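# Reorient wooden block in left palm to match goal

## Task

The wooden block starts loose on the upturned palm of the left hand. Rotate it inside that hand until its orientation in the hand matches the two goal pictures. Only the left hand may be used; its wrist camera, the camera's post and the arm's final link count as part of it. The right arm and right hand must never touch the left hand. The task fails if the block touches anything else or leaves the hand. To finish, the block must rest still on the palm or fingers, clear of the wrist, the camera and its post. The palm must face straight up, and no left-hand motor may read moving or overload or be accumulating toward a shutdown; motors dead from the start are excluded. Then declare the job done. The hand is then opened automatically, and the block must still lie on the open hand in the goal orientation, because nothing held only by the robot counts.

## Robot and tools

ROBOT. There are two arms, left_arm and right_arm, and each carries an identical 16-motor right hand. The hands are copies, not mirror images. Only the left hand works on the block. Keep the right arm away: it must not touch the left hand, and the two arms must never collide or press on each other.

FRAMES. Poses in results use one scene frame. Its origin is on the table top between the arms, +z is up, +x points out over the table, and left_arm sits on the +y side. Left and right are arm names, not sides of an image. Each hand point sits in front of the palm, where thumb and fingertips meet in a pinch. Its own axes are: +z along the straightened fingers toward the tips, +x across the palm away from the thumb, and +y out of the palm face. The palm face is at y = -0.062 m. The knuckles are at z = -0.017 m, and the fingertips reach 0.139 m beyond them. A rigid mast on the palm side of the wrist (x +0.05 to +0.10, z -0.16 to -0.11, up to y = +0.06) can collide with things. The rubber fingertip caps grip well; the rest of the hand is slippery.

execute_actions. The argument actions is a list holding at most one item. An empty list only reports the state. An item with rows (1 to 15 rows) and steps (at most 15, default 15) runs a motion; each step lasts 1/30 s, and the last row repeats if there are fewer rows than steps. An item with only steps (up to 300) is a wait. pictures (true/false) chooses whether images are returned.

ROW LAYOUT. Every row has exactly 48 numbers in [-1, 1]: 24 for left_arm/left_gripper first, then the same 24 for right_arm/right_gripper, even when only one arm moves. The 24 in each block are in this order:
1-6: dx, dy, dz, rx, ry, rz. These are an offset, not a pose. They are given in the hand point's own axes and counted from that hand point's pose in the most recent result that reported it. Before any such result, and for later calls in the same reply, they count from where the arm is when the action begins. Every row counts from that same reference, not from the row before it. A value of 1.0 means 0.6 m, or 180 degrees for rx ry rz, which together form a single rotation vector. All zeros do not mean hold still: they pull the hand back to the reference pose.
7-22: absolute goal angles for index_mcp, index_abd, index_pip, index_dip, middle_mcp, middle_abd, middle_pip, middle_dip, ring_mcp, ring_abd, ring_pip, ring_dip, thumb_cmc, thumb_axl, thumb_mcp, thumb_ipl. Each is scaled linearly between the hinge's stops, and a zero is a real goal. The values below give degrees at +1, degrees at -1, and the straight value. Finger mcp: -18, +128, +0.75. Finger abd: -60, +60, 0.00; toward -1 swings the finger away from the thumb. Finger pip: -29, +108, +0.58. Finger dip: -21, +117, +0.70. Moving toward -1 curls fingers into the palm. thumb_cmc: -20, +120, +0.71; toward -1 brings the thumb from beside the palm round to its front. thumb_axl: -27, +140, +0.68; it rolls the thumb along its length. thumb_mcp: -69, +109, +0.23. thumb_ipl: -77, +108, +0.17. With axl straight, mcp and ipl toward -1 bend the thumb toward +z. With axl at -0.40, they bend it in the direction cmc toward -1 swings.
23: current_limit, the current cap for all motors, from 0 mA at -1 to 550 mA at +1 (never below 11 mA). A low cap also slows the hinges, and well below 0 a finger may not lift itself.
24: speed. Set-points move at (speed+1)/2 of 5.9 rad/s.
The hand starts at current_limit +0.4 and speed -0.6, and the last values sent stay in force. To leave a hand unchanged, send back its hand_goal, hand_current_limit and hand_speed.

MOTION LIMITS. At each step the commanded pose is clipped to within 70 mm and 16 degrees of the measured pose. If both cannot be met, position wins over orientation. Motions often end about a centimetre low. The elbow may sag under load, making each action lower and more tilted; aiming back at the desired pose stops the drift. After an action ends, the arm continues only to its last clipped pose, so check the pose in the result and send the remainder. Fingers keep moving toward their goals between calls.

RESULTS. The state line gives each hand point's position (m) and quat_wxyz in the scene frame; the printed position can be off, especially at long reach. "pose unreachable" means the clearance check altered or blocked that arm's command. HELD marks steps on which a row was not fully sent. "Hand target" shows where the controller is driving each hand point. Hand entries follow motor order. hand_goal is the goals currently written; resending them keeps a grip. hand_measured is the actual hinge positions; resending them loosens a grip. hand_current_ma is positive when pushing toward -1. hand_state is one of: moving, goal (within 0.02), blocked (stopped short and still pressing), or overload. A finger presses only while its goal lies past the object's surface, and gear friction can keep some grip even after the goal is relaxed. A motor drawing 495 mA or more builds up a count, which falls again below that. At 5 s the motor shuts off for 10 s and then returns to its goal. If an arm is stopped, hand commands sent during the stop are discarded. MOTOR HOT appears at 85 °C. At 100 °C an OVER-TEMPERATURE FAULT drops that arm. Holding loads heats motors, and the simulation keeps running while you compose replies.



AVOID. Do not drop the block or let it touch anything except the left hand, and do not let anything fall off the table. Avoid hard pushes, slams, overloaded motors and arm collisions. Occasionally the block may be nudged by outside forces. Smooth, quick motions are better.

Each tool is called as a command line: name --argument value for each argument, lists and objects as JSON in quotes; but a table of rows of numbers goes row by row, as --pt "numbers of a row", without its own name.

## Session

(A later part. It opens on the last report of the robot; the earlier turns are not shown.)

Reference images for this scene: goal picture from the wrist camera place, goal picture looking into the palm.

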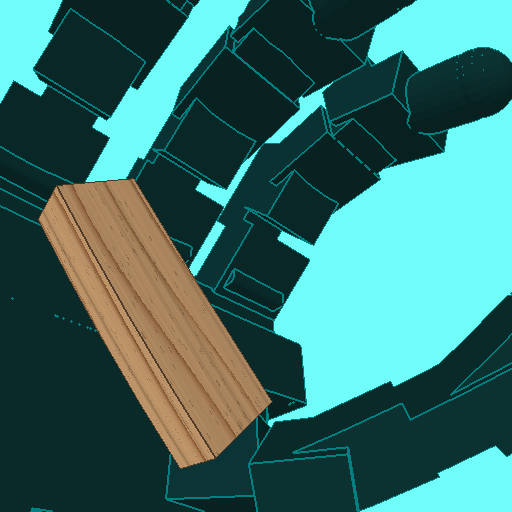

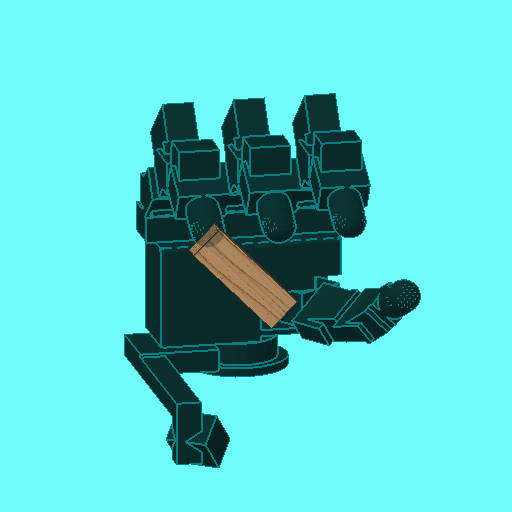

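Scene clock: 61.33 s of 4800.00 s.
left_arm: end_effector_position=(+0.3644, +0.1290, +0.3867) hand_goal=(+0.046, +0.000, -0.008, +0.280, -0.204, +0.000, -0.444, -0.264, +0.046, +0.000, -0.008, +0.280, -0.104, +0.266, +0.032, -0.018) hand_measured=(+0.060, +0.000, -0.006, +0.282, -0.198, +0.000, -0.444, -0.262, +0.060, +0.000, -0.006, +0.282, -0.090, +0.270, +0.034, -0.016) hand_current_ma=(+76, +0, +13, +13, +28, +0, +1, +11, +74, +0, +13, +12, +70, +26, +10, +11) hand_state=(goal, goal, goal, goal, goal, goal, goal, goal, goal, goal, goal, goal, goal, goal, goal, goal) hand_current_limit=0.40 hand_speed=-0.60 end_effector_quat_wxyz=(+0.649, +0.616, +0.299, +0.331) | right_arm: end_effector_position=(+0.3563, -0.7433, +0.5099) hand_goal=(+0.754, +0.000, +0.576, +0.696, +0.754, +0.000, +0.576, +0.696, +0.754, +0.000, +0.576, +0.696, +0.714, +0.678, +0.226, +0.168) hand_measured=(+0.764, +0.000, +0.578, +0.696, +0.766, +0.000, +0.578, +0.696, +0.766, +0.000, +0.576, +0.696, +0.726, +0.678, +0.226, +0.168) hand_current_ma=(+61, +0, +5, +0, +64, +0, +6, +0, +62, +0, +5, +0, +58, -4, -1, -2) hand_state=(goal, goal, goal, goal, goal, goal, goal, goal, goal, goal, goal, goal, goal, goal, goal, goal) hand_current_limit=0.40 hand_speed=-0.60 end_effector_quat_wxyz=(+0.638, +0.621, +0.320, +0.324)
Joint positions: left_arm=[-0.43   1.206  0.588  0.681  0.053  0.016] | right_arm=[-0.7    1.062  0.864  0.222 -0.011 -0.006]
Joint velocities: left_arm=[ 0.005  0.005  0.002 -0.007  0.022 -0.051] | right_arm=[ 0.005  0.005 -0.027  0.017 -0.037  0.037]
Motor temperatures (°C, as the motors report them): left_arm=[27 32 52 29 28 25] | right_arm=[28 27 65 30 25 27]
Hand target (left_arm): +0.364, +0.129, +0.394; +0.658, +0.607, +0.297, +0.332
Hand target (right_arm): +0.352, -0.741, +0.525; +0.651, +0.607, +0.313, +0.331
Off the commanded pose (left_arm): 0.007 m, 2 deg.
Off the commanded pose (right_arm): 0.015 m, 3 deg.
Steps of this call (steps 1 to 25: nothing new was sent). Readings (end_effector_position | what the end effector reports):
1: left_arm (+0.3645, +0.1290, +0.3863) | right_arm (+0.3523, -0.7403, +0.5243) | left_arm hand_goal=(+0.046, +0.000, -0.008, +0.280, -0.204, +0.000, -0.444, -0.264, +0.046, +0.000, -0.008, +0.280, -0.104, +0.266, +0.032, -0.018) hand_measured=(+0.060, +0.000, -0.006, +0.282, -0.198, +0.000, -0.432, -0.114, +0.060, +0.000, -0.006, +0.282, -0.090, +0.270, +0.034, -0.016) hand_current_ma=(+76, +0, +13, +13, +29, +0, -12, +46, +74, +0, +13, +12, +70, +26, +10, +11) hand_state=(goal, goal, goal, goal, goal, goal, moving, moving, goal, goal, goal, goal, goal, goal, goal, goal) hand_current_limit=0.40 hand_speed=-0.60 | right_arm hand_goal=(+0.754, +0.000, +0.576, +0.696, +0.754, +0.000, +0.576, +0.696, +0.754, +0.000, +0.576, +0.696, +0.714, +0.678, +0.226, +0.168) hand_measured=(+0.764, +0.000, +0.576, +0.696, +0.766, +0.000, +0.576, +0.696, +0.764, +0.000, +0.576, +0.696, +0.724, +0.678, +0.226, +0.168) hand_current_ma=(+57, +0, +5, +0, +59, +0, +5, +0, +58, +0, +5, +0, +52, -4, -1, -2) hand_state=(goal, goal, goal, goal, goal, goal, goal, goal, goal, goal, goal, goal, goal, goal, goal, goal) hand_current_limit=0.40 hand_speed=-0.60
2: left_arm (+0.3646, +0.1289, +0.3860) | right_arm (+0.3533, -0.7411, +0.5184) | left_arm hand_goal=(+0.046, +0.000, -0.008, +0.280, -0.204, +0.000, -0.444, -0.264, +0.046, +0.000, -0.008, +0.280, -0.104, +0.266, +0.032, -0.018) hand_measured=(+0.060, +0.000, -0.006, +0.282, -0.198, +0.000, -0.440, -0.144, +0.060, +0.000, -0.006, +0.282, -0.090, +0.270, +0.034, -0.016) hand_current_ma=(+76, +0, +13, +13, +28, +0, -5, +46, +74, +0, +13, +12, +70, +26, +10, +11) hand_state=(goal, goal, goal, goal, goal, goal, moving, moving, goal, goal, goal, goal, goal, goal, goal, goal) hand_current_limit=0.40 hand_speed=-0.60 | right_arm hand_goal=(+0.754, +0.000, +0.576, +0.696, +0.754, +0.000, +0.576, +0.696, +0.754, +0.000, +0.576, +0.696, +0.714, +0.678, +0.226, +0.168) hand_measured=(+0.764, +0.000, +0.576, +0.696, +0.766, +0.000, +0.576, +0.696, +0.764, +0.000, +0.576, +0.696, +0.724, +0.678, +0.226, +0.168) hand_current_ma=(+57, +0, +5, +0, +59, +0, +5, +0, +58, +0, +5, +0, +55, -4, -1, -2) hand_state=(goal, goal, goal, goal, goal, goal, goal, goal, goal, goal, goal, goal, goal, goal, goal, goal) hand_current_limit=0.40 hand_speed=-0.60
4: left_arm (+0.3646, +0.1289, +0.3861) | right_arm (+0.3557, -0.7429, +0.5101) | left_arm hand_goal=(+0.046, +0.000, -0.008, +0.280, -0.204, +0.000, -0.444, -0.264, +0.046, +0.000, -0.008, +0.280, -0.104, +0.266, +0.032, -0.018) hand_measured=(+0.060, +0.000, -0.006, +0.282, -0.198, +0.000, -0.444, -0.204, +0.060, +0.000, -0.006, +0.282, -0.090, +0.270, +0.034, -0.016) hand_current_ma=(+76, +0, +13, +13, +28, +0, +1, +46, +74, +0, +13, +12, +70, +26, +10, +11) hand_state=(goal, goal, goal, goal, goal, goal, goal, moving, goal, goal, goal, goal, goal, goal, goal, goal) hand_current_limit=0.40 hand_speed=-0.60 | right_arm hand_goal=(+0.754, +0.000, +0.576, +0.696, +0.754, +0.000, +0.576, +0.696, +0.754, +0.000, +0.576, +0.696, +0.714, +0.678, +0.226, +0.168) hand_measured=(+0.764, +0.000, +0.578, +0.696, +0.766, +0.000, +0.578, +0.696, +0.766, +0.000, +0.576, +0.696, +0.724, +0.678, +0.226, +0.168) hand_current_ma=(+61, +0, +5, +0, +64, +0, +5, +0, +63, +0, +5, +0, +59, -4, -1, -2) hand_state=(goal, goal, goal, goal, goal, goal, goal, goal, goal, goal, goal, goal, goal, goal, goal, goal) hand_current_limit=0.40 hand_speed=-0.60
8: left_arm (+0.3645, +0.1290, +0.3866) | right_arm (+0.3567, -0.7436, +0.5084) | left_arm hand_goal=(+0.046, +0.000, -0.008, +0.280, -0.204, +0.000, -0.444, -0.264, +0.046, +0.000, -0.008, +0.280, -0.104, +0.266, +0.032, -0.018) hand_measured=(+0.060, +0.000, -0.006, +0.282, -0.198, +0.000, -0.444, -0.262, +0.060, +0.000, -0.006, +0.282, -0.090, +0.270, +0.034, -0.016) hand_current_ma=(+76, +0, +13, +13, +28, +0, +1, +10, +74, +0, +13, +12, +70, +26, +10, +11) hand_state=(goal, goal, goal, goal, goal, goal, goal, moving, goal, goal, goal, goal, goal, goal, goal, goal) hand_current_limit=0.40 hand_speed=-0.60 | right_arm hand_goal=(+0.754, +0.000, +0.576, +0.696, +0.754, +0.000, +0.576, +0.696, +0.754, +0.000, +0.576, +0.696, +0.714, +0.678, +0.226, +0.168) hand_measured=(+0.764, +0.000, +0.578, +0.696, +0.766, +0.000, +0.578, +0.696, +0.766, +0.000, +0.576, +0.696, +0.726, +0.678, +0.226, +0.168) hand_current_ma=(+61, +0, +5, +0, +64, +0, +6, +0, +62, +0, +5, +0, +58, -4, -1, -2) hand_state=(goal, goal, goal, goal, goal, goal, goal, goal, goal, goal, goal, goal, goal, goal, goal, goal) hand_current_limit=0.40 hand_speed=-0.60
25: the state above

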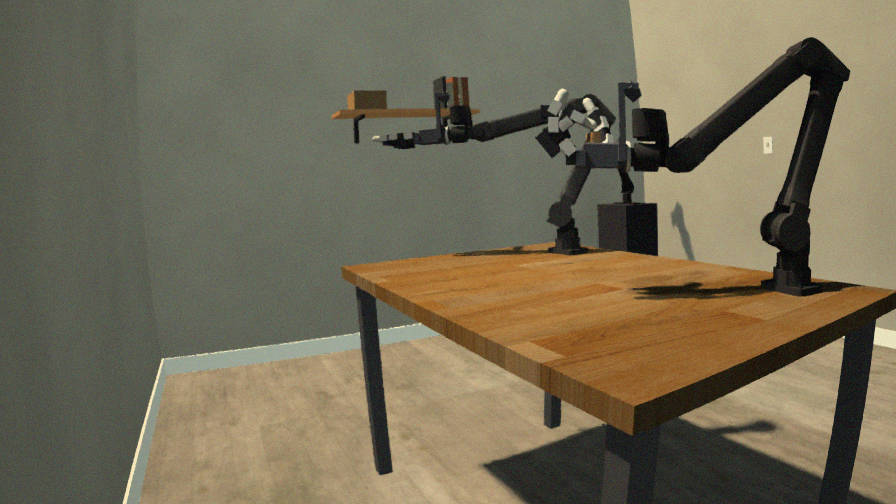

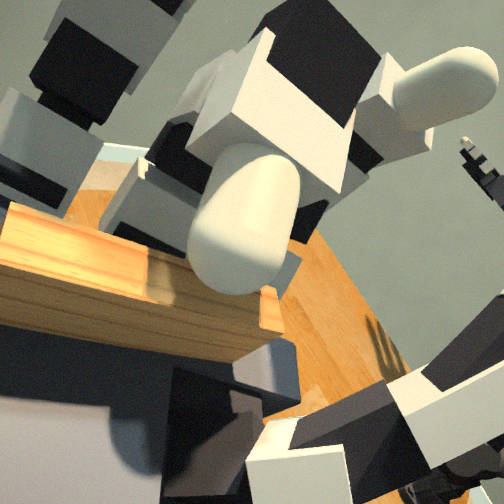

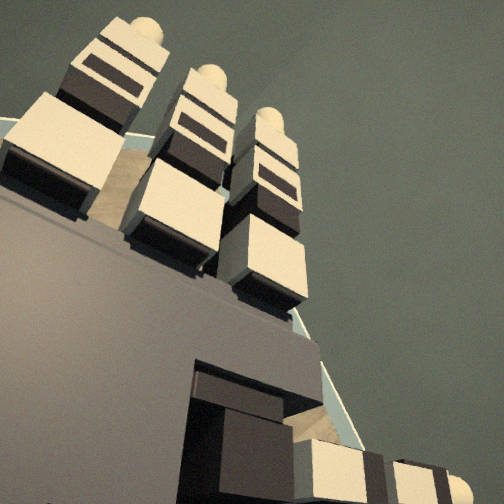

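execute_actions --actions '[{"rows": [[0,0.012,0,-0.008,0,0, 0.046,0,-0.008,0.28, -0.274,0,-0.404,-0.435, 0.046,0,-0.008,0.28, -0.104,0.266,0.032,-0.018, 0.4,-0.85, 0,-0.05,0,-0.013,0,0, 0.754,0,0.576,0.696,0.754,0,0.576,0.696,0.754,0,0.576,0.696,0.714,0.678,0.226,0.168,0.4,-0.6]], "steps": 15}]' --pictures false

execute_actions --actions '[{"steps": 8}]' --pictures false

execute_actions --actions '[{"rows": [[0,0.012,0,-0.008,0,0, 0.046,0,-0.008,0.28, -0.411,0,-0.279,-0.435, 0.046,0,-0.008,0.28, -0.104,0.266,0.032,-0.018, 0.4,-0.85, 0,-0.05,0,-0.013,0,0, 0.754,0,0.576,0.696,0.754,0,0.576,0.696,0.754,0,0.576,0.696,0.714,0.678,0.226,0.168,0.4,-0.6]], "steps": 15}]' --pictures false

execute_actions --actions '[{"steps": 10}]'

zoom_image --camera "cam_low" --region '[535, 90, 655, 180]'

Scene clock: 102.60 s of 4800.00 s.
left_arm: end_effector_position=(+0.3644, +0.1290, +0.3867) hand_goal=(+0.046, +0.000, -0.008, +0.280, -0.274, +0.000, -0.404, -0.434, +0.046, +0.000, -0.008, +0.280, -0.104, +0.266, +0.032, -0.018) hand_measured=(+0.060, +0.000, -0.006, +0.282, -0.268, +0.000, -0.398, -0.400, +0.060, +0.000, -0.006, +0.282, -0.090, +0.270, +0.034, -0.016) hand_current_ma=(+76, +0, +13, +13, +36, +0, +53, +127, +74, +0, +13, +12, +70, +26, +10, +11) hand_state=(goal, goal, goal, goal, moving, goal, moving, moving, goal, goal, goal, goal, goal, goal, goal, goal) hand_current_limit=0.40 hand_speed=-0.85 end_effector_quat_wxyz=(+0.649, +0.616, +0.299, +0.331) | right_arm: end_effector_position=(+0.3599, -0.7460, +0.4659) hand_goal=(+0.754, +0.000, +0.576, +0.696, +0.754, +0.000, +0.576, +0.696, +0.754, +0.000, +0.576, +0.696, +0.714, +0.678, +0.226, +0.168) hand_measured=(+0.766, +0.000, +0.578, +0.696, +0.766, +0.000, +0.578, +0.696, +0.766, +0.000, +0.578, +0.696, +0.726, +0.678, +0.226, +0.168) hand_current_ma=(+66, +0, +7, +0, +69, +0, +7, +0, +68, +0, +7, +0, +58, -4, -1, -2) hand_state=(goal, goal, goal, goal, goal, goal, goal, goal, goal, goal, goal, goal, goal, goal, goal, goal) hand_current_limit=0.40 hand_speed=-0.60 end_effector_quat_wxyz=(+0.637, +0.622, +0.321, +0.323)
Joint positions: left_arm=[-0.43   1.206  0.588  0.681  0.053  0.016] | right_arm=[-0.7    1.11   0.779  0.351 -0.011 -0.006]
Joint velocities: left_arm=[-0.015 -0.005 -0.017 -0.017 -0.066 -0.022] | right_arm=[-0.015  0.005  0.007  0.046 -0.022  0.022]
Motor temperatures (°C, as the motors report them): left_arm=[27 32 49 29 28 25] | right_arm=[28 27 61 31 26 27]
Hand target (left_arm): +0.364, +0.129, +0.394; +0.657, +0.608, +0.295, +0.335
Hand target (right_arm): +0.356, -0.744, +0.480; +0.650, +0.608, +0.314, +0.331
Off the commanded pose (left_arm): 0.007 m, 1 deg.
Off the commanded pose (right_arm): 0.014 m, 3 deg.
Steps of this call (steps 1 to 1223: nothing new was sent; steps 1224 to 1238: all 15 steps of this action). Readings (end_effector_position | what the end effector reports):
1224: left_arm (+0.3644, +0.1290, +0.3867) | right_arm (+0.3550, -0.7424, +0.5083) | left_arm hand_goal=(+0.046, +0.000, -0.008, +0.280, -0.274, +0.000, -0.404, -0.434, +0.046, +0.000, -0.008, +0.280, -0.104, +0.266, +0.032, -0.018) hand_measured=(+0.060, +0.000, -0.006, +0.282, -0.198, +0.000, -0.444, -0.262, +0.060, +0.000, -0.006, +0.282, -0.090, +0.270, +0.034, -0.016) hand_current_ma=(+76, +0, +13, +13, +28, +0, +1, +11, +74, +0, +13, +12, +70, +26, +10, +11) hand_state=(goal, goal, goal, goal, moving, goal, moving, moving, goal, goal, goal, goal, goal, goal, goal, goal) hand_current_limit=0.40 hand_speed=-0.85 | right_arm hand_goal=(+0.754, +0.000, +0.576, +0.696, +0.754, +0.000, +0.576, +0.696, +0.754, +0.000, +0.576, +0.696, +0.714, +0.678, +0.226, +0.168) hand_measured=(+0.764, +0.000, +0.578, +0.696, +0.766, +0.000, +0.578, +0.696, +0.766, +0.000, +0.576, +0.696, +0.726, +0.678, +0.226, +0.168) hand_current_ma=(+61, +0, +5, +0, +64, +0, +6, +0, +62, +0, +5, +0, +58, -4, -1, -2) hand_state=(goal, goal, goal, goal, goal, goal, goal, goal, goal, goal, goal, goal, goal, goal, goal, goal) hand_current_limit=0.40 hand_speed=-0.60
1225: left_arm (+0.3644, +0.1290, +0.3867) | right_arm (+0.3521, -0.7402, +0.5070) | left_arm hand_goal=(+0.046, +0.000, -0.008, +0.280, -0.274, +0.000, -0.404, -0.434, +0.046, +0.000, -0.008, +0.280, -0.104, +0.266, +0.032, -0.018) hand_measured=(+0.060, +0.000, -0.006, +0.282, -0.198, +0.000, -0.444, -0.262, +0.060, +0.000, -0.006, +0.282, -0.090, +0.270, +0.034, -0.016) hand_current_ma=(+76, +0, +13, +13, +52, +0, -30, +35, +74, +0, +13, +12, +70, +26, +10, +11) hand_state=(goal, goal, goal, goal, moving, goal, moving, moving, goal, goal, goal, goal, goal, goal, goal, goal) hand_current_limit=0.40 hand_speed=-0.85 | right_arm hand_goal=(+0.754, +0.000, +0.576, +0.696, +0.754, +0.000, +0.576, +0.696, +0.754, +0.000, +0.576, +0.696, +0.714, +0.678, +0.226, +0.168) hand_measured=(+0.766, +0.000, +0.578, +0.696, +0.766, +0.000, +0.578, +0.696, +0.766, +0.000, +0.578, +0.696, +0.726, +0.678, +0.226, +0.168) hand_current_ma=(+66, +0, +7, +0, +69, +0, +7, +0, +68, +0, +7, +0, +58, -4, -1, -2) hand_state=(moving, goal, goal, goal, moving, goal, goal, goal, moving, goal, goal, goal, goal, goal, goal, goal) hand_current_limit=0.40 hand_speed=-0.60
1227: left_arm (+0.3644, +0.1290, +0.3867) | right_arm (+0.3505, -0.7391, +0.4955) | left_arm hand_goal=(+0.046, +0.000, -0.008, +0.280, -0.274, +0.000, -0.404, -0.434, +0.046, +0.000, -0.008, +0.280, -0.104, +0.266, +0.032, -0.018) hand_measured=(+0.060, +0.000, -0.006, +0.282, -0.214, +0.000, -0.432, -0.280, +0.060, +0.000, -0.006, +0.282, -0.090, +0.270, +0.034, -0.016) hand_current_ma=(+76, +0, +13, +13, +48, +0, -56, +27, +74, +0, +13, +12, +70, +26, +10, +11) hand_state=(goal, goal, goal, goal, moving, goal, moving, moving, goal, goal, goal, goal, goal, goal, goal, goal) hand_current_limit=0.40 hand_speed=-0.85 | right_arm hand_goal=(+0.754, +0.000, +0.576, +0.696, +0.754, +0.000, +0.576, +0.696, +0.754, +0.000, +0.576, +0.696, +0.714, +0.678, +0.226, +0.168) hand_measured=(+0.766, +0.000, +0.578, +0.696, +0.766, +0.000, +0.578, +0.696, +0.766, +0.000, +0.578, +0.696, +0.726, +0.678, +0.226, +0.168) hand_current_ma=(+66, +0, +7, +0, +69, +0, +7, +0, +68, +0, +7, +0, +58, -4, -1, -2) hand_state=(goal, goal, goal, goal, goal, goal, goal, goal, goal, goal, goal, goal, goal, goal, goal, goal) hand_current_limit=0.40 hand_speed=-0.60
1231: left_arm (+0.3644, +0.1290, +0.3867) | right_arm (+0.3573, -0.7440, +0.4709) | left_arm hand_goal=(+0.046, +0.000, -0.008, +0.280, -0.274, +0.000, -0.404, -0.434, +0.046, +0.000, -0.008, +0.280, -0.104, +0.266, +0.032, -0.018) hand_measured=(+0.060, +0.000, -0.006, +0.282, -0.260, +0.000, -0.412, -0.328, +0.060, +0.000, -0.006, +0.282, -0.090, +0.270, +0.034, -0.016) hand_current_ma=(+76, +0, +13, +13, +17, +0, -40, +26, +74, +0, +13, +12, +70, +26, +10, +11) hand_state=(goal, goal, goal, goal, moving, goal, goal, moving, goal, goal, goal, goal, goal, goal, goal, goal) hand_current_limit=0.40 hand_speed=-0.85 | right_arm hand_goal=(+0.754, +0.000, +0.576, +0.696, +0.754, +0.000, +0.576, +0.696, +0.754, +0.000, +0.576, +0.696, +0.714, +0.678, +0.226, +0.168) hand_measured=(+0.766, +0.000, +0.578, +0.696, +0.766, +0.000, +0.578, +0.696, +0.766, +0.000, +0.578, +0.696, +0.726, +0.678, +0.226, +0.168) hand_current_ma=(+66, +0, +7, +0, +69, +0, +7, +0, +68, +0, +7, +0, +58, -4, -1, -2) hand_state=(goal, goal, goal, goal, goal, goal, goal, goal, goal, goal, goal, goal, goal, goal, goal, goal) hand_current_limit=0.40 hand_speed=-0.60
1238: the state above

Scene clock: 102.87 s of 4800.00 s.
left_arm: end_effector_position=(+0.3644, +0.1290, +0.3867) hand_goal=(+0.046, +0.000, -0.008, +0.280, -0.274, +0.000, -0.404, -0.434, +0.046, +0.000, -0.008, +0.280, -0.104, +0.266, +0.032, -0.018) hand_measured=(+0.060, +0.000, -0.006, +0.282, -0.266, +0.000, -0.392, -0.414, +0.060, +0.000, -0.006, +0.282, -0.090, +0.270, +0.034, -0.016) hand_current_ma=(+76, +0, +13, +13, +40, +0, +59, +122, +74, +0, +13, +12, +70, +26, +10, +11) hand_state=(goal, goal, goal, goal, goal, goal, goal, blocked, goal, goal, goal, goal, goal, goal, goal, goal) hand_current_limit=0.40 hand_speed=-0.85 end_effector_quat_wxyz=(+0.649, +0.616, +0.299, +0.331) | right_arm: end_effector_position=(+0.3598, -0.7459, +0.4663) hand_goal=(+0.754, +0.000, +0.576, +0.696, +0.754, +0.000, +0.576, +0.696, +0.754, +0.000, +0.576, +0.696, +0.714, +0.678, +0.226, +0.168) hand_measured=(+0.766, +0.000, +0.578, +0.696, +0.766, +0.000, +0.578, +0.696, +0.766, +0.000, +0.578, +0.696, +0.726, +0.678, +0.226, +0.168) hand_current_ma=(+66, +0, +7, +0, +69, +0, +7, +0, +68, +0, +7, +0, +58, -4, -1, -2) hand_state=(goal, goal, goal, goal, goal, goal, goal, goal, goal, goal, goal, goal, goal, goal, goal, goal) hand_current_limit=0.40 hand_speed=-0.60 end_effector_quat_wxyz=(+0.637, +0.622, +0.321, +0.324)
Joint positions: left_arm=[-0.43   1.206  0.588  0.681  0.053  0.016] | right_arm=[-0.7    1.11   0.779  0.352 -0.011 -0.006]
Joint velocities: left_arm=[-0.005  0.005  0.002  0.012 -0.022  0.022] | right_arm=[-0.005 -0.005 -0.012  0.002 -0.007  0.007]
Motor temperatures (°C, as the motors report them): left_arm=[27 32 49 29 28 25] | right_arm=[28 27 61 31 26 27]
Hand target (left_arm): +0.364, +0.129, +0.394; +0.657, +0.608, +0.295, +0.335
Hand target (right_arm): +0.356, -0.744, +0.480; +0.650, +0.608, +0.314, +0.331
Off the commanded pose (left_arm): 0.007 m, 1 deg.
Off the commanded pose (right_arm): 0.014 m, 2 deg.
Steps of this call (steps 1 to 8: nothing new was sent). Readings (end_effector_position | what the end effector reports):
1: left_arm (+0.3644, +0.1290, +0.3867) | right_arm (+0.3598, -0.7459, +0.4662) | left_arm hand_goal=(+0.046, +0.000, -0.008, +0.280, -0.274, +0.000, -0.404, -0.434, +0.046, +0.000, -0.008, +0.280, -0.104, +0.266, +0.032, -0.018) hand_measured=(+0.060, +0.000, -0.006, +0.282, -0.268, +0.000, -0.394, -0.408, +0.060, +0.000, -0.006, +0.282, -0.090, +0.270, +0.034, -0.016) hand_current_ma=(+76, +0, +13, +13, +43, +0, +65, +122, +74, +0, +13, +12, +70, +26, +10, +11) hand_state=(goal, goal, goal, goal, moving, goal, moving, moving, goal, goal, goal, goal, goal, goal, goal, goal) hand_current_limit=0.40 hand_speed=-0.85 | right_arm hand_goal=(+0.754, +0.000, +0.576, +0.696, +0.754, +0.000, +0.576, +0.696, +0.754, +0.000, +0.576, +0.696, +0.714, +0.678, +0.226, +0.168) hand_measured=(+0.766, +0.000, +0.578, +0.696, +0.766, +0.000, +0.578, +0.696, +0.766, +0.000, +0.578, +0.696, +0.726, +0.678, +0.226, +0.168) hand_current_ma=(+66, +0, +7, +0, +69, +0, +7, +0, +68, +0, +7, +0, +58, -4, -1, -2) hand_state=(goal, goal, goal, goal, goal, goal, goal, goal, goal, goal, goal, goal, goal, goal, goal, goal) hand_current_limit=0.40 hand_speed=-0.60
2: left_arm (+0.3644, +0.1290, +0.3867) | right_arm (+0.3598, -0.7459, +0.4662) | left_arm hand_goal=(+0.046, +0.000, -0.008, +0.280, -0.274, +0.000, -0.404, -0.434, +0.046, +0.000, -0.008, +0.280, -0.104, +0.266, +0.032, -0.018) hand_measured=(+0.060, +0.000, -0.006, +0.282, -0.266, +0.000, -0.394, -0.412, +0.060, +0.000, -0.006, +0.282, -0.090, +0.270, +0.034, -0.016) hand_current_ma=(+76, +0, +13, +13, +41, +0, +60, +120, +74, +0, +13, +12, +70, +26, +10, +11) hand_state=(goal, goal, goal, goal, moving, goal, moving, moving, goal, goal, goal, goal, goal, goal, goal, goal) hand_current_limit=0.40 hand_speed=-0.85 | right_arm hand_goal=(+0.754, +0.000, +0.576, +0.696, +0.754, +0.000, +0.576, +0.696, +0.754, +0.000, +0.576, +0.696, +0.714, +0.678, +0.226, +0.168) hand_measured=(+0.766, +0.000, +0.578, +0.696, +0.766, +0.000, +0.578, +0.696, +0.766, +0.000, +0.578, +0.696, +0.726, +0.678, +0.226, +0.168) hand_current_ma=(+66, +0, +7, +0, +69, +0, +7, +0, +68, +0, +7, +0, +58, -4, -1, -2) hand_state=(goal, goal, goal, goal, goal, goal, goal, goal, goal, goal, goal, goal, goal, goal, goal, goal) hand_current_limit=0.40 hand_speed=-0.60
4: left_arm (+0.3644, +0.1290, +0.3867) | right_arm (+0.3598, -0.7459, +0.4663) | left_arm hand_goal=(+0.046, +0.000, -0.008, +0.280, -0.274, +0.000, -0.404, -0.434, +0.046, +0.000, -0.008, +0.280, -0.104, +0.266, +0.032, -0.018) hand_measured=(+0.060, +0.000, -0.006, +0.282, -0.266, +0.000, -0.392, -0.414, +0.060, +0.000, -0.006, +0.282, -0.090, +0.270, +0.034, -0.016) hand_current_ma=(+76, +0, +13, +13, +40, +0, +59, +121, +74, +0, +13, +12, +70, +26, +10, +11) hand_state=(goal, goal, goal, goal, goal, goal, goal, blocked, goal, goal, goal, goal, goal, goal, goal, goal) hand_current_limit=0.40 hand_speed=-0.85 | right_arm hand_goal=(+0.754, +0.000, +0.576, +0.696, +0.754, +0.000, +0.576, +0.696, +0.754, +0.000, +0.576, +0.696, +0.714, +0.678, +0.226, +0.168) hand_measured=(+0.766, +0.000, +0.578, +0.696, +0.766, +0.000, +0.578, +0.696, +0.766, +0.000, +0.578, +0.696, +0.726, +0.678, +0.226, +0.168) hand_current_ma=(+66, +0, +7, +0, +69, +0, +7, +0, +68, +0, +7, +0, +58, -4, -1, -2) hand_state=(goal, goal, goal, goal, goal, goal, goal, goal, goal, goal, goal, goal, goal, goal, goal, goal) hand_current_limit=0.40 hand_speed=-0.60
8: the state above

Scene clock: 103.37 s of 4800.00 s.
left_arm: end_effector_position=(+0.3644, +0.1290, +0.3867) hand_goal=(+0.046, +0.000, -0.008, +0.280, -0.410, +0.000, -0.278, -0.434, +0.046, +0.000, -0.008, +0.280, -0.104, +0.266, +0.032, -0.018) hand_measured=(+0.060, +0.000, -0.006, +0.282, -0.382, +0.000, -0.272, -0.428, +0.060, +0.000, -0.006, +0.282, -0.090, +0.270, +0.034, -0.016) hand_current_ma=(+76, +0, +13, +13, +148, +0, +39, +37, +74, +0, +13, +12, +70, +26, +10, +11) hand_state=(goal, goal, goal, goal, moving, goal, moving, goal, goal, goal, goal, goal, goal, goal, goal, goal) hand_current_limit=0.40 hand_speed=-0.85 end_effector_quat_wxyz=(+0.649, +0.616, +0.299, +0.331) | right_arm: end_effector_position=(+0.3633, -0.7485, +0.4213) hand_goal=(+0.754, +0.000, +0.576, +0.696, +0.754, +0.000, +0.576, +0.696, +0.754, +0.000, +0.576, +0.696, +0.714, +0.678, +0.226, +0.168) hand_measured=(+0.766, +0.000, +0.578, +0.696, +0.768, +0.000, +0.578, +0.696, +0.768, +0.000, +0.578, +0.696, +0.726, +0.678, +0.226, +0.168) hand_current_ma=(+71, +0, +9, +0, +74, +0, +9, +0, +72, +0, +9, +0, +58, -4, -1, -2) hand_state=(goal, goal, goal, goal, goal, goal, goal, goal, goal, goal, goal, goal, goal, goal, goal, goal) hand_current_limit=0.40 hand_speed=-0.60 end_effector_quat_wxyz=(+0.636, +0.623, +0.322, +0.323)
Joint positions: left_arm=[-0.43   1.206  0.588  0.681  0.053  0.016] | right_arm=[-0.7    1.177  0.704  0.49  -0.011 -0.006]
Joint velocities: left_arm=[ 0.015 -0.005 -0.007  0.007 -0.007  0.095] | right_arm=[ 0.005 -0.005 -0.007  0.032 -0.022 -0.081]
Motor temperatures (°C, as the motors report them): left_arm=[27 32 49 29 28 25] | right_arm=[28 27 61 31 26 27]
Hand target (left_arm): +0.364, +0.129, +0.394; +0.657, +0.608, +0.295, +0.335
Hand target (right_arm): +0.360, -0.746, +0.436; +0.649, +0.609, +0.314, +0.330
Off the commanded pose (left_arm): 0.007 m, 1 deg.
Off the commanded pose (right_arm): 0.015 m, 3 deg.
Steps of this call (steps 1 to 15: all 15 steps of this action). Readings (end_effector_position | what the end effector reports):
1: left_arm (+0.3644, +0.1290, +0.3867) | right_arm (+0.3585, -0.7449, +0.4648) | left_arm hand_goal=(+0.046, +0.000, -0.008, +0.280, -0.410, +0.000, -0.278, -0.434, +0.046, +0.000, -0.008, +0.280, -0.104, +0.266, +0.032, -0.018) hand_measured=(+0.060, +0.000, -0.006, +0.282, -0.266, +0.000, -0.392, -0.414, +0.060, +0.000, -0.006, +0.282, -0.090, +0.270, +0.034, -0.016) hand_current_ma=(+76, +0, +13, +13, +40, +0, +59, +122, +74, +0, +13, +12, +70, +26, +10, +11) hand_state=(goal, goal, goal, goal, moving, goal, moving, blocked, goal, goal, goal, goal, goal, goal, goal, goal) hand_current_limit=0.40 hand_speed=-0.85 | right_arm hand_goal=(+0.754, +0.000, +0.576, +0.696, +0.754, +0.000, +0.576, +0.696, +0.754, +0.000, +0.576, +0.696, +0.714, +0.678, +0.226, +0.168) hand_measured=(+0.766, +0.000, +0.578, +0.696, +0.766, +0.000, +0.578, +0.696, +0.766, +0.000, +0.578, +0.696, +0.726, +0.678, +0.226, +0.168) hand_current_ma=(+66, +0, +7, +0, +69, +0, +7, +0, +68, +0, +7, +0, +58, -4, -1, -2) hand_state=(goal, goal, goal, goal, goal, goal, goal, goal, goal, goal, goal, goal, goal, goal, goal, goal) hand_current_limit=0.40 hand_speed=-0.60
2: left_arm (+0.3644, +0.1290, +0.3867) | right_arm (+0.3559, -0.7430, +0.4638) | left_arm hand_goal=(+0.046, +0.000, -0.008, +0.280, -0.410, +0.000, -0.278, -0.434, +0.046, +0.000, -0.008, +0.280, -0.104, +0.266, +0.032, -0.018) hand_measured=(+0.060, +0.000, -0.006, +0.282, -0.266, +0.000, -0.392, -0.414, +0.060, +0.000, -0.006, +0.282, -0.090, +0.270, +0.034, -0.016) hand_current_ma=(+76, +0, +13, +13, +71, +0, +37, +121, +74, +0, +13, +12, +70, +26, +10, +11) hand_state=(goal, goal, goal, goal, moving, goal, moving, blocked, goal, goal, goal, goal, goal, goal, goal, goal) hand_current_limit=0.40 hand_speed=-0.85 | right_arm hand_goal=(+0.754, +0.000, +0.576, +0.696, +0.754, +0.000, +0.576, +0.696, +0.754, +0.000, +0.576, +0.696, +0.714, +0.678, +0.226, +0.168) hand_measured=(+0.766, +0.000, +0.578, +0.696, +0.768, +0.000, +0.578, +0.696, +0.768, +0.000, +0.578, +0.696, +0.726, +0.678, +0.226, +0.168) hand_current_ma=(+71, +0, +9, +0, +74, +0, +9, +0, +72, +0, +9, +0, +58, -4, -1, -2) hand_state=(moving, goal, goal, goal, moving, goal, goal, goal, moving, goal, goal, goal, goal, goal, goal, goal) hand_current_limit=0.40 hand_speed=-0.60
4: left_arm (+0.3644, +0.1290, +0.3867) | right_arm (+0.3549, -0.7423, +0.4527) | left_arm hand_goal=(+0.046, +0.000, -0.008, +0.280, -0.410, +0.000, -0.278, -0.434, +0.046, +0.000, -0.008, +0.280, -0.104, +0.266, +0.032, -0.018) hand_measured=(+0.060, +0.000, -0.006, +0.282, -0.274, +0.000, -0.380, -0.420, +0.060, +0.000, -0.006, +0.282, -0.090, +0.270, +0.034, -0.016) hand_current_ma=(+76, +0, +13, +13, +130, +0, +0, +44, +74, +0, +13, +12, +70, +26, +10, +11) hand_state=(goal, goal, goal, goal, moving, goal, moving, moving, goal, goal, goal, goal, goal, goal, goal, goal) hand_current_limit=0.40 hand_speed=-0.85 | right_arm hand_goal=(+0.754, +0.000, +0.576, +0.696, +0.754, +0.000, +0.576, +0.696, +0.754, +0.000, +0.576, +0.696, +0.714, +0.678, +0.226, +0.168) hand_measured=(+0.766, +0.000, +0.578, +0.696, +0.768, +0.000, +0.578, +0.696, +0.768, +0.000, +0.578, +0.696, +0.726, +0.678, +0.226, +0.168) hand_current_ma=(+71, +0, +9, +0, +74, +0, +9, +0, +72, +0, +9, +0, +58, -4, -1, -2) hand_state=(goal, goal, goal, goal, goal, goal, goal, goal, goal, goal, goal, goal, goal, goal, goal, goal) hand_current_limit=0.40 hand_speed=-0.60
8: left_arm (+0.3644, +0.1290, +0.3867) | right_arm (+0.3615, -0.7471, +0.4265) | left_arm hand_goal=(+0.046, +0.000, -0.008, +0.280, -0.410, +0.000, -0.278, -0.434, +0.046, +0.000, -0.008, +0.280, -0.104, +0.266, +0.032, -0.018) hand_measured=(+0.060, +0.000, -0.006, +0.282, -0.316, +0.000, -0.336, -0.428, +0.060, +0.000, -0.006, +0.282, -0.090, +0.270, +0.034, -0.016) hand_current_ma=(+76, +0, +13, +13, +113, +0, -6, +37, +74, +0, +13, +12, +70, +26, +10, +11) hand_state=(goal, goal, goal, goal, moving, goal, moving, goal, goal, goal, goal, goal, goal, goal, goal, goal) hand_current_limit=0.40 hand_speed=-0.85 | right_arm hand_goal=(+0.754, +0.000, +0.576, +0.696, +0.754, +0.000, +0.576, +0.696, +0.754, +0.000, +0.576, +0.696, +0.714, +0.678, +0.226, +0.168) hand_measured=(+0.766, +0.000, +0.578, +0.696, +0.768, +0.000, +0.578, +0.696, +0.768, +0.000, +0.578, +0.696, +0.726, +0.678, +0.226, +0.168) hand_current_ma=(+71, +0, +9, +0, +74, +0, +9, +0, +72, +0, +9, +0, +58, -4, -1, -2) hand_state=(goal, goal, goal, goal, goal, goal, goal, goal, goal, goal, goal, goal, goal, goal, goal, goal) hand_current_limit=0.40 hand_speed=-0.60
15: the state above

Scene clock: 103.70 s of 4800.00 s.
left_arm: end_effector_position=(+0.3644, +0.1290, +0.3867) hand_goal=(+0.046, +0.000, -0.008, +0.280, -0.410, +0.000, -0.278, -0.434, +0.046, +0.000, -0.008, +0.280, -0.104, +0.266, +0.032, -0.018) hand_measured=(+0.060, +0.000, -0.006, +0.282, -0.382, +0.000, -0.270, -0.428, +0.060, +0.000, -0.006, +0.282, -0.090, +0.270, +0.034, -0.016) hand_current_ma=(+76, +0, +13, +13, +148, +0, +36, +37, +74, +0, +13, +12, +70, +26, +10, +11) hand_state=(goal, goal, goal, goal, blocked, goal, goal, goal, goal, goal, goal, goal, goal, goal, goal, goal) hand_current_limit=0.40 hand_speed=-0.85 end_effector_quat_wxyz=(+0.649, +0.616, +0.299, +0.331) | right_arm: end_effector_position=(+0.3633, -0.7484, +0.4214) hand_goal=(+0.754, +0.000, +0.576, +0.696, +0.754, +0.000, +0.576, +0.696, +0.754, +0.000, +0.576, +0.696, +0.714, +0.678, +0.226, +0.168) hand_measured=(+0.766, +0.000, +0.578, +0.696, +0.768, +0.000, +0.578, +0.696, +0.768, +0.000, +0.578, +0.696, +0.726, +0.678, +0.226, +0.168) hand_current_ma=(+71, +0, +9, +0, +74, +0, +9, +0, +72, +0, +9, +0, +58, -4, -1, -2) hand_state=(goal, goal, goal, goal, goal, goal, goal, goal, goal, goal, goal, goal, goal, goal, goal, goal) hand_current_limit=0.40 hand_speed=-0.60 end_effector_quat_wxyz=(+0.636, +0.623, +0.321, +0.323)
Joint positions: left_arm=[-0.43   1.206  0.588  0.681  0.053  0.016] | right_arm=[-0.7    1.177  0.704  0.49  -0.011 -0.006]
Joint velocities: left_arm=[-0.024 -0.005  0.022 -0.012 -0.022 -0.051] | right_arm=[-0.005  0.005 -0.002 -0.007 -0.037  0.022]
Motor temperatures (°C, as the motors report them): left_arm=[27 32 49 29 28 25] | right_arm=[28 27 61 31 26 27]
Hand target (left_arm): +0.364, +0.129, +0.394; +0.657, +0.608, +0.295, +0.335
Hand target (right_arm): +0.360, -0.746, +0.436; +0.649, +0.609, +0.314, +0.330
Off the commanded pose (left_arm): 0.007 m, 1 deg.
Off the commanded pose (right_arm): 0.015 m, 3 deg.
Steps of this call (steps 1 to 10: nothing new was sent). Readings (end_effector_position | what the end effector reports):
1: left_arm (+0.3644, +0.1290, +0.3867) | right_arm (+0.3633, -0.7485, +0.4214) | left_arm hand_goal=(+0.046, +0.000, -0.008, +0.280, -0.410, +0.000, -0.278, -0.434, +0.046, +0.000, -0.008, +0.280, -0.104, +0.266, +0.032, -0.018) hand_measured=(+0.060, +0.000, -0.006, +0.282, -0.382, +0.000, -0.272, -0.428, +0.060, +0.000, -0.006, +0.282, -0.090, +0.270, +0.034, -0.016) hand_current_ma=(+76, +0, +13, +13, +148, +0, +37, +37, +74, +0, +13, +12, +70, +26, +10, +11) hand_state=(goal, goal, goal, goal, blocked, goal, goal, goal, goal, goal, goal, goal, goal, goal, goal, goal) hand_current_limit=0.40 hand_speed=-0.85 | right_arm hand_goal=(+0.754, +0.000, +0.576, +0.696, +0.754, +0.000, +0.576, +0.696, +0.754, +0.000, +0.576, +0.696, +0.714, +0.678, +0.226, +0.168) hand_measured=(+0.766, +0.000, +0.578, +0.696, +0.768, +0.000, +0.578, +0.696, +0.768, +0.000, +0.578, +0.696, +0.726, +0.678, +0.226, +0.168) hand_current_ma=(+71, +0, +9, +0, +74, +0, +9, +0, +72, +0, +9, +0, +58, -4, -1, -2) hand_state=(goal, goal, goal, goal, goal, goal, goal, goal, goal, goal, goal, goal, goal, goal, goal, goal) hand_current_limit=0.40 hand_speed=-0.60
2: left_arm (+0.3644, +0.1290, +0.3867) | right_arm (+0.3633, -0.7484, +0.4214) | left_arm hand_goal=(+0.046, +0.000, -0.008, +0.280, -0.410, +0.000, -0.278, -0.434, +0.046, +0.000, -0.008, +0.280, -0.104, +0.266, +0.032, -0.018) hand_measured=(+0.060, +0.000, -0.006, +0.282, -0.382, +0.000, -0.270, -0.428, +0.060, +0.000, -0.006, +0.282, -0.090, +0.270, +0.034, -0.016) hand_current_ma=(+76, +0, +13, +13, +148, +0, +37, +37, +74, +0, +13, +12, +70, +26, +10, +11) hand_state=(goal, goal, goal, goal, blocked, goal, goal, goal, goal, goal, goal, goal, goal, goal, goal, goal) hand_current_limit=0.40 hand_speed=-0.85 | right_arm hand_goal=(+0.754, +0.000, +0.576, +0.696, +0.754, +0.000, +0.576, +0.696, +0.754, +0.000, +0.576, +0.696, +0.714, +0.678, +0.226, +0.168) hand_measured=(+0.766, +0.000, +0.578, +0.696, +0.768, +0.000, +0.578, +0.696, +0.768, +0.000, +0.578, +0.696, +0.726, +0.678, +0.226, +0.168) hand_current_ma=(+71, +0, +9, +0, +74, +0, +9, +0, +72, +0, +9, +0, +58, -4, -1, -2) hand_state=(goal, goal, goal, goal, goal, goal, goal, goal, goal, goal, goal, goal, goal, goal, goal, goal) hand_current_limit=0.40 hand_speed=-0.60
4: left_arm (+0.3644, +0.1290, +0.3867) | right_arm (+0.3633, -0.7484, +0.4214) | left_arm hand_goal=(+0.046, +0.000, -0.008, +0.280, -0.410, +0.000, -0.278, -0.434, +0.046, +0.000, -0.008, +0.280, -0.104, +0.266, +0.032, -0.018) hand_measured=(+0.060, +0.000, -0.006, +0.282, -0.382, +0.000, -0.270, -0.428, +0.060, +0.000, -0.006, +0.282, -0.090, +0.270, +0.034, -0.016) hand_current_ma=(+76, +0, +13, +13, +148, +0, +36, +37, +74, +0, +13, +12, +70, +26, +10, +11) hand_state=(goal, goal, goal, goal, blocked, goal, goal, goal, goal, goal, goal, goal, goal, goal, goal, goal) hand_current_limit=0.40 hand_speed=-0.85 | right_arm hand_goal=(+0.754, +0.000, +0.576, +0.696, +0.754, +0.000, +0.576, +0.696, +0.754, +0.000, +0.576, +0.696, +0.714, +0.678, +0.226, +0.168) hand_measured=(+0.766, +0.000, +0.578, +0.696, +0.768, +0.000, +0.578, +0.696, +0.768, +0.000, +0.578, +0.696, +0.726, +0.678, +0.226, +0.168) hand_current_ma=(+71, +0, +9, +0, +74, +0, +9, +0, +72, +0, +9, +0, +58, -4, -1, -2) hand_state=(goal, goal, goal, goal, goal, goal, goal, goal, goal, goal, goal, goal, goal, goal, goal, goal) hand_current_limit=0.40 hand_speed=-0.60
8: left_arm (+0.3644, +0.1290, +0.3867) | right_arm (+0.3633, -0.7484, +0.4214) | left_arm hand_goal=(+0.046, +0.000, -0.008, +0.280, -0.410, +0.000, -0.278, -0.434, +0.046, +0.000, -0.008, +0.280, -0.104, +0.266, +0.032, -0.018) hand_measured=(+0.060, +0.000, -0.006, +0.282, -0.382, +0.000, -0.270, -0.428, +0.060, +0.000, -0.006, +0.282, -0.090, +0.270, +0.034, -0.016) hand_current_ma=(+76, +0, +13, +13, +148, +0, +36, +37, +74, +0, +13, +12, +70, +26, +10, +11) hand_state=(goal, goal, goal, goal, blocked, goal, goal, goal, goal, goal, goal, goal, goal, goal, goal, goal) hand_current_limit=0.40 hand_speed=-0.85 | right_arm hand_goal=(+0.754, +0.000, +0.576, +0.696, +0.754, +0.000, +0.576, +0.696, +0.754, +0.000, +0.576, +0.696, +0.714, +0.678, +0.226, +0.168) hand_measured=(+0.766, +0.000, +0.578, +0.696, +0.768, +0.000, +0.578, +0.696, +0.768, +0.000, +0.578, +0.696, +0.726, +0.678, +0.226, +0.168) hand_current_ma=(+71, +0, +9, +0, +74, +0, +9, +0, +72, +0, +9, +0, +58, -4, -1, -2) hand_state=(goal, goal, goal, goal, goal, goal, goal, goal, goal, goal, goal, goal, goal, goal, goal, goal) hand_current_limit=0.40 hand_speed=-0.60
10: the state above

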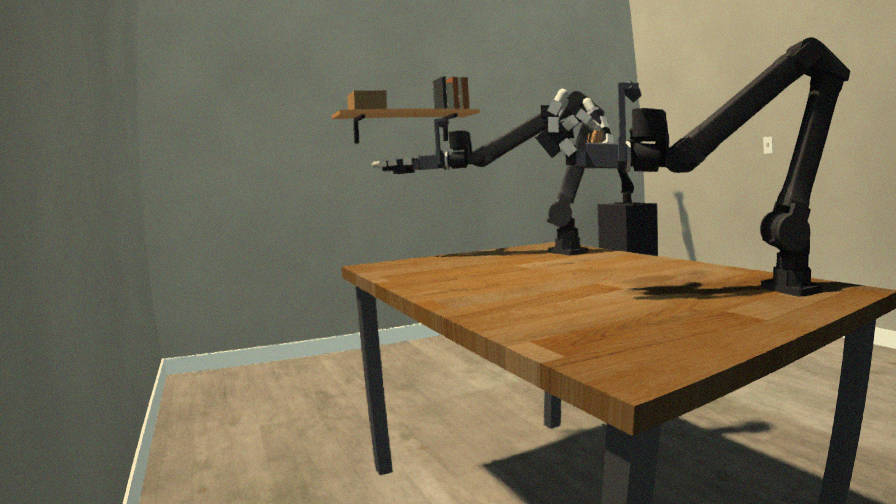

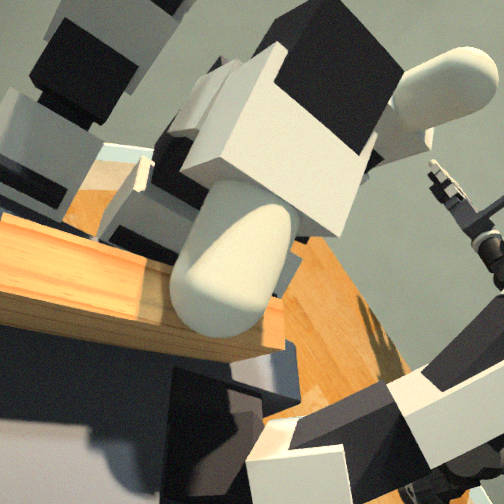

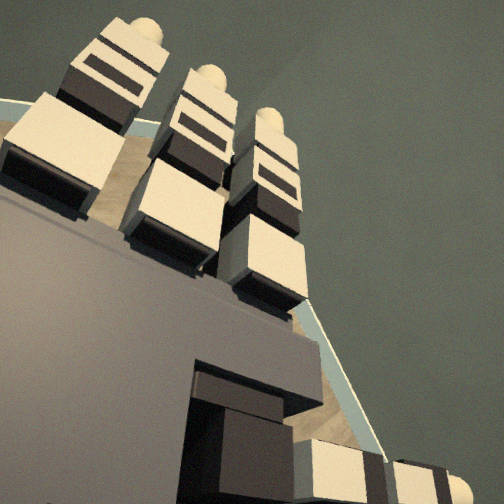

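Region (535, 90, 655, 180) of cam_low's 896x504 image, scaled by 4.200, with more detail than that image has; it fills the top 378 rows of this view, and the rest is white.

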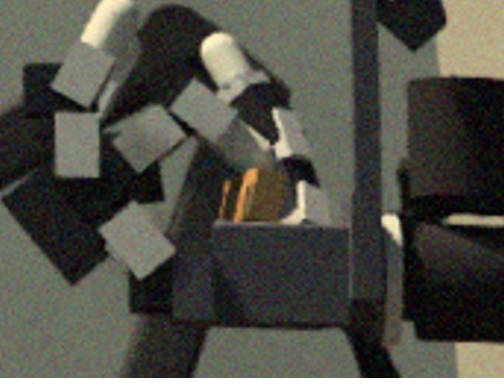

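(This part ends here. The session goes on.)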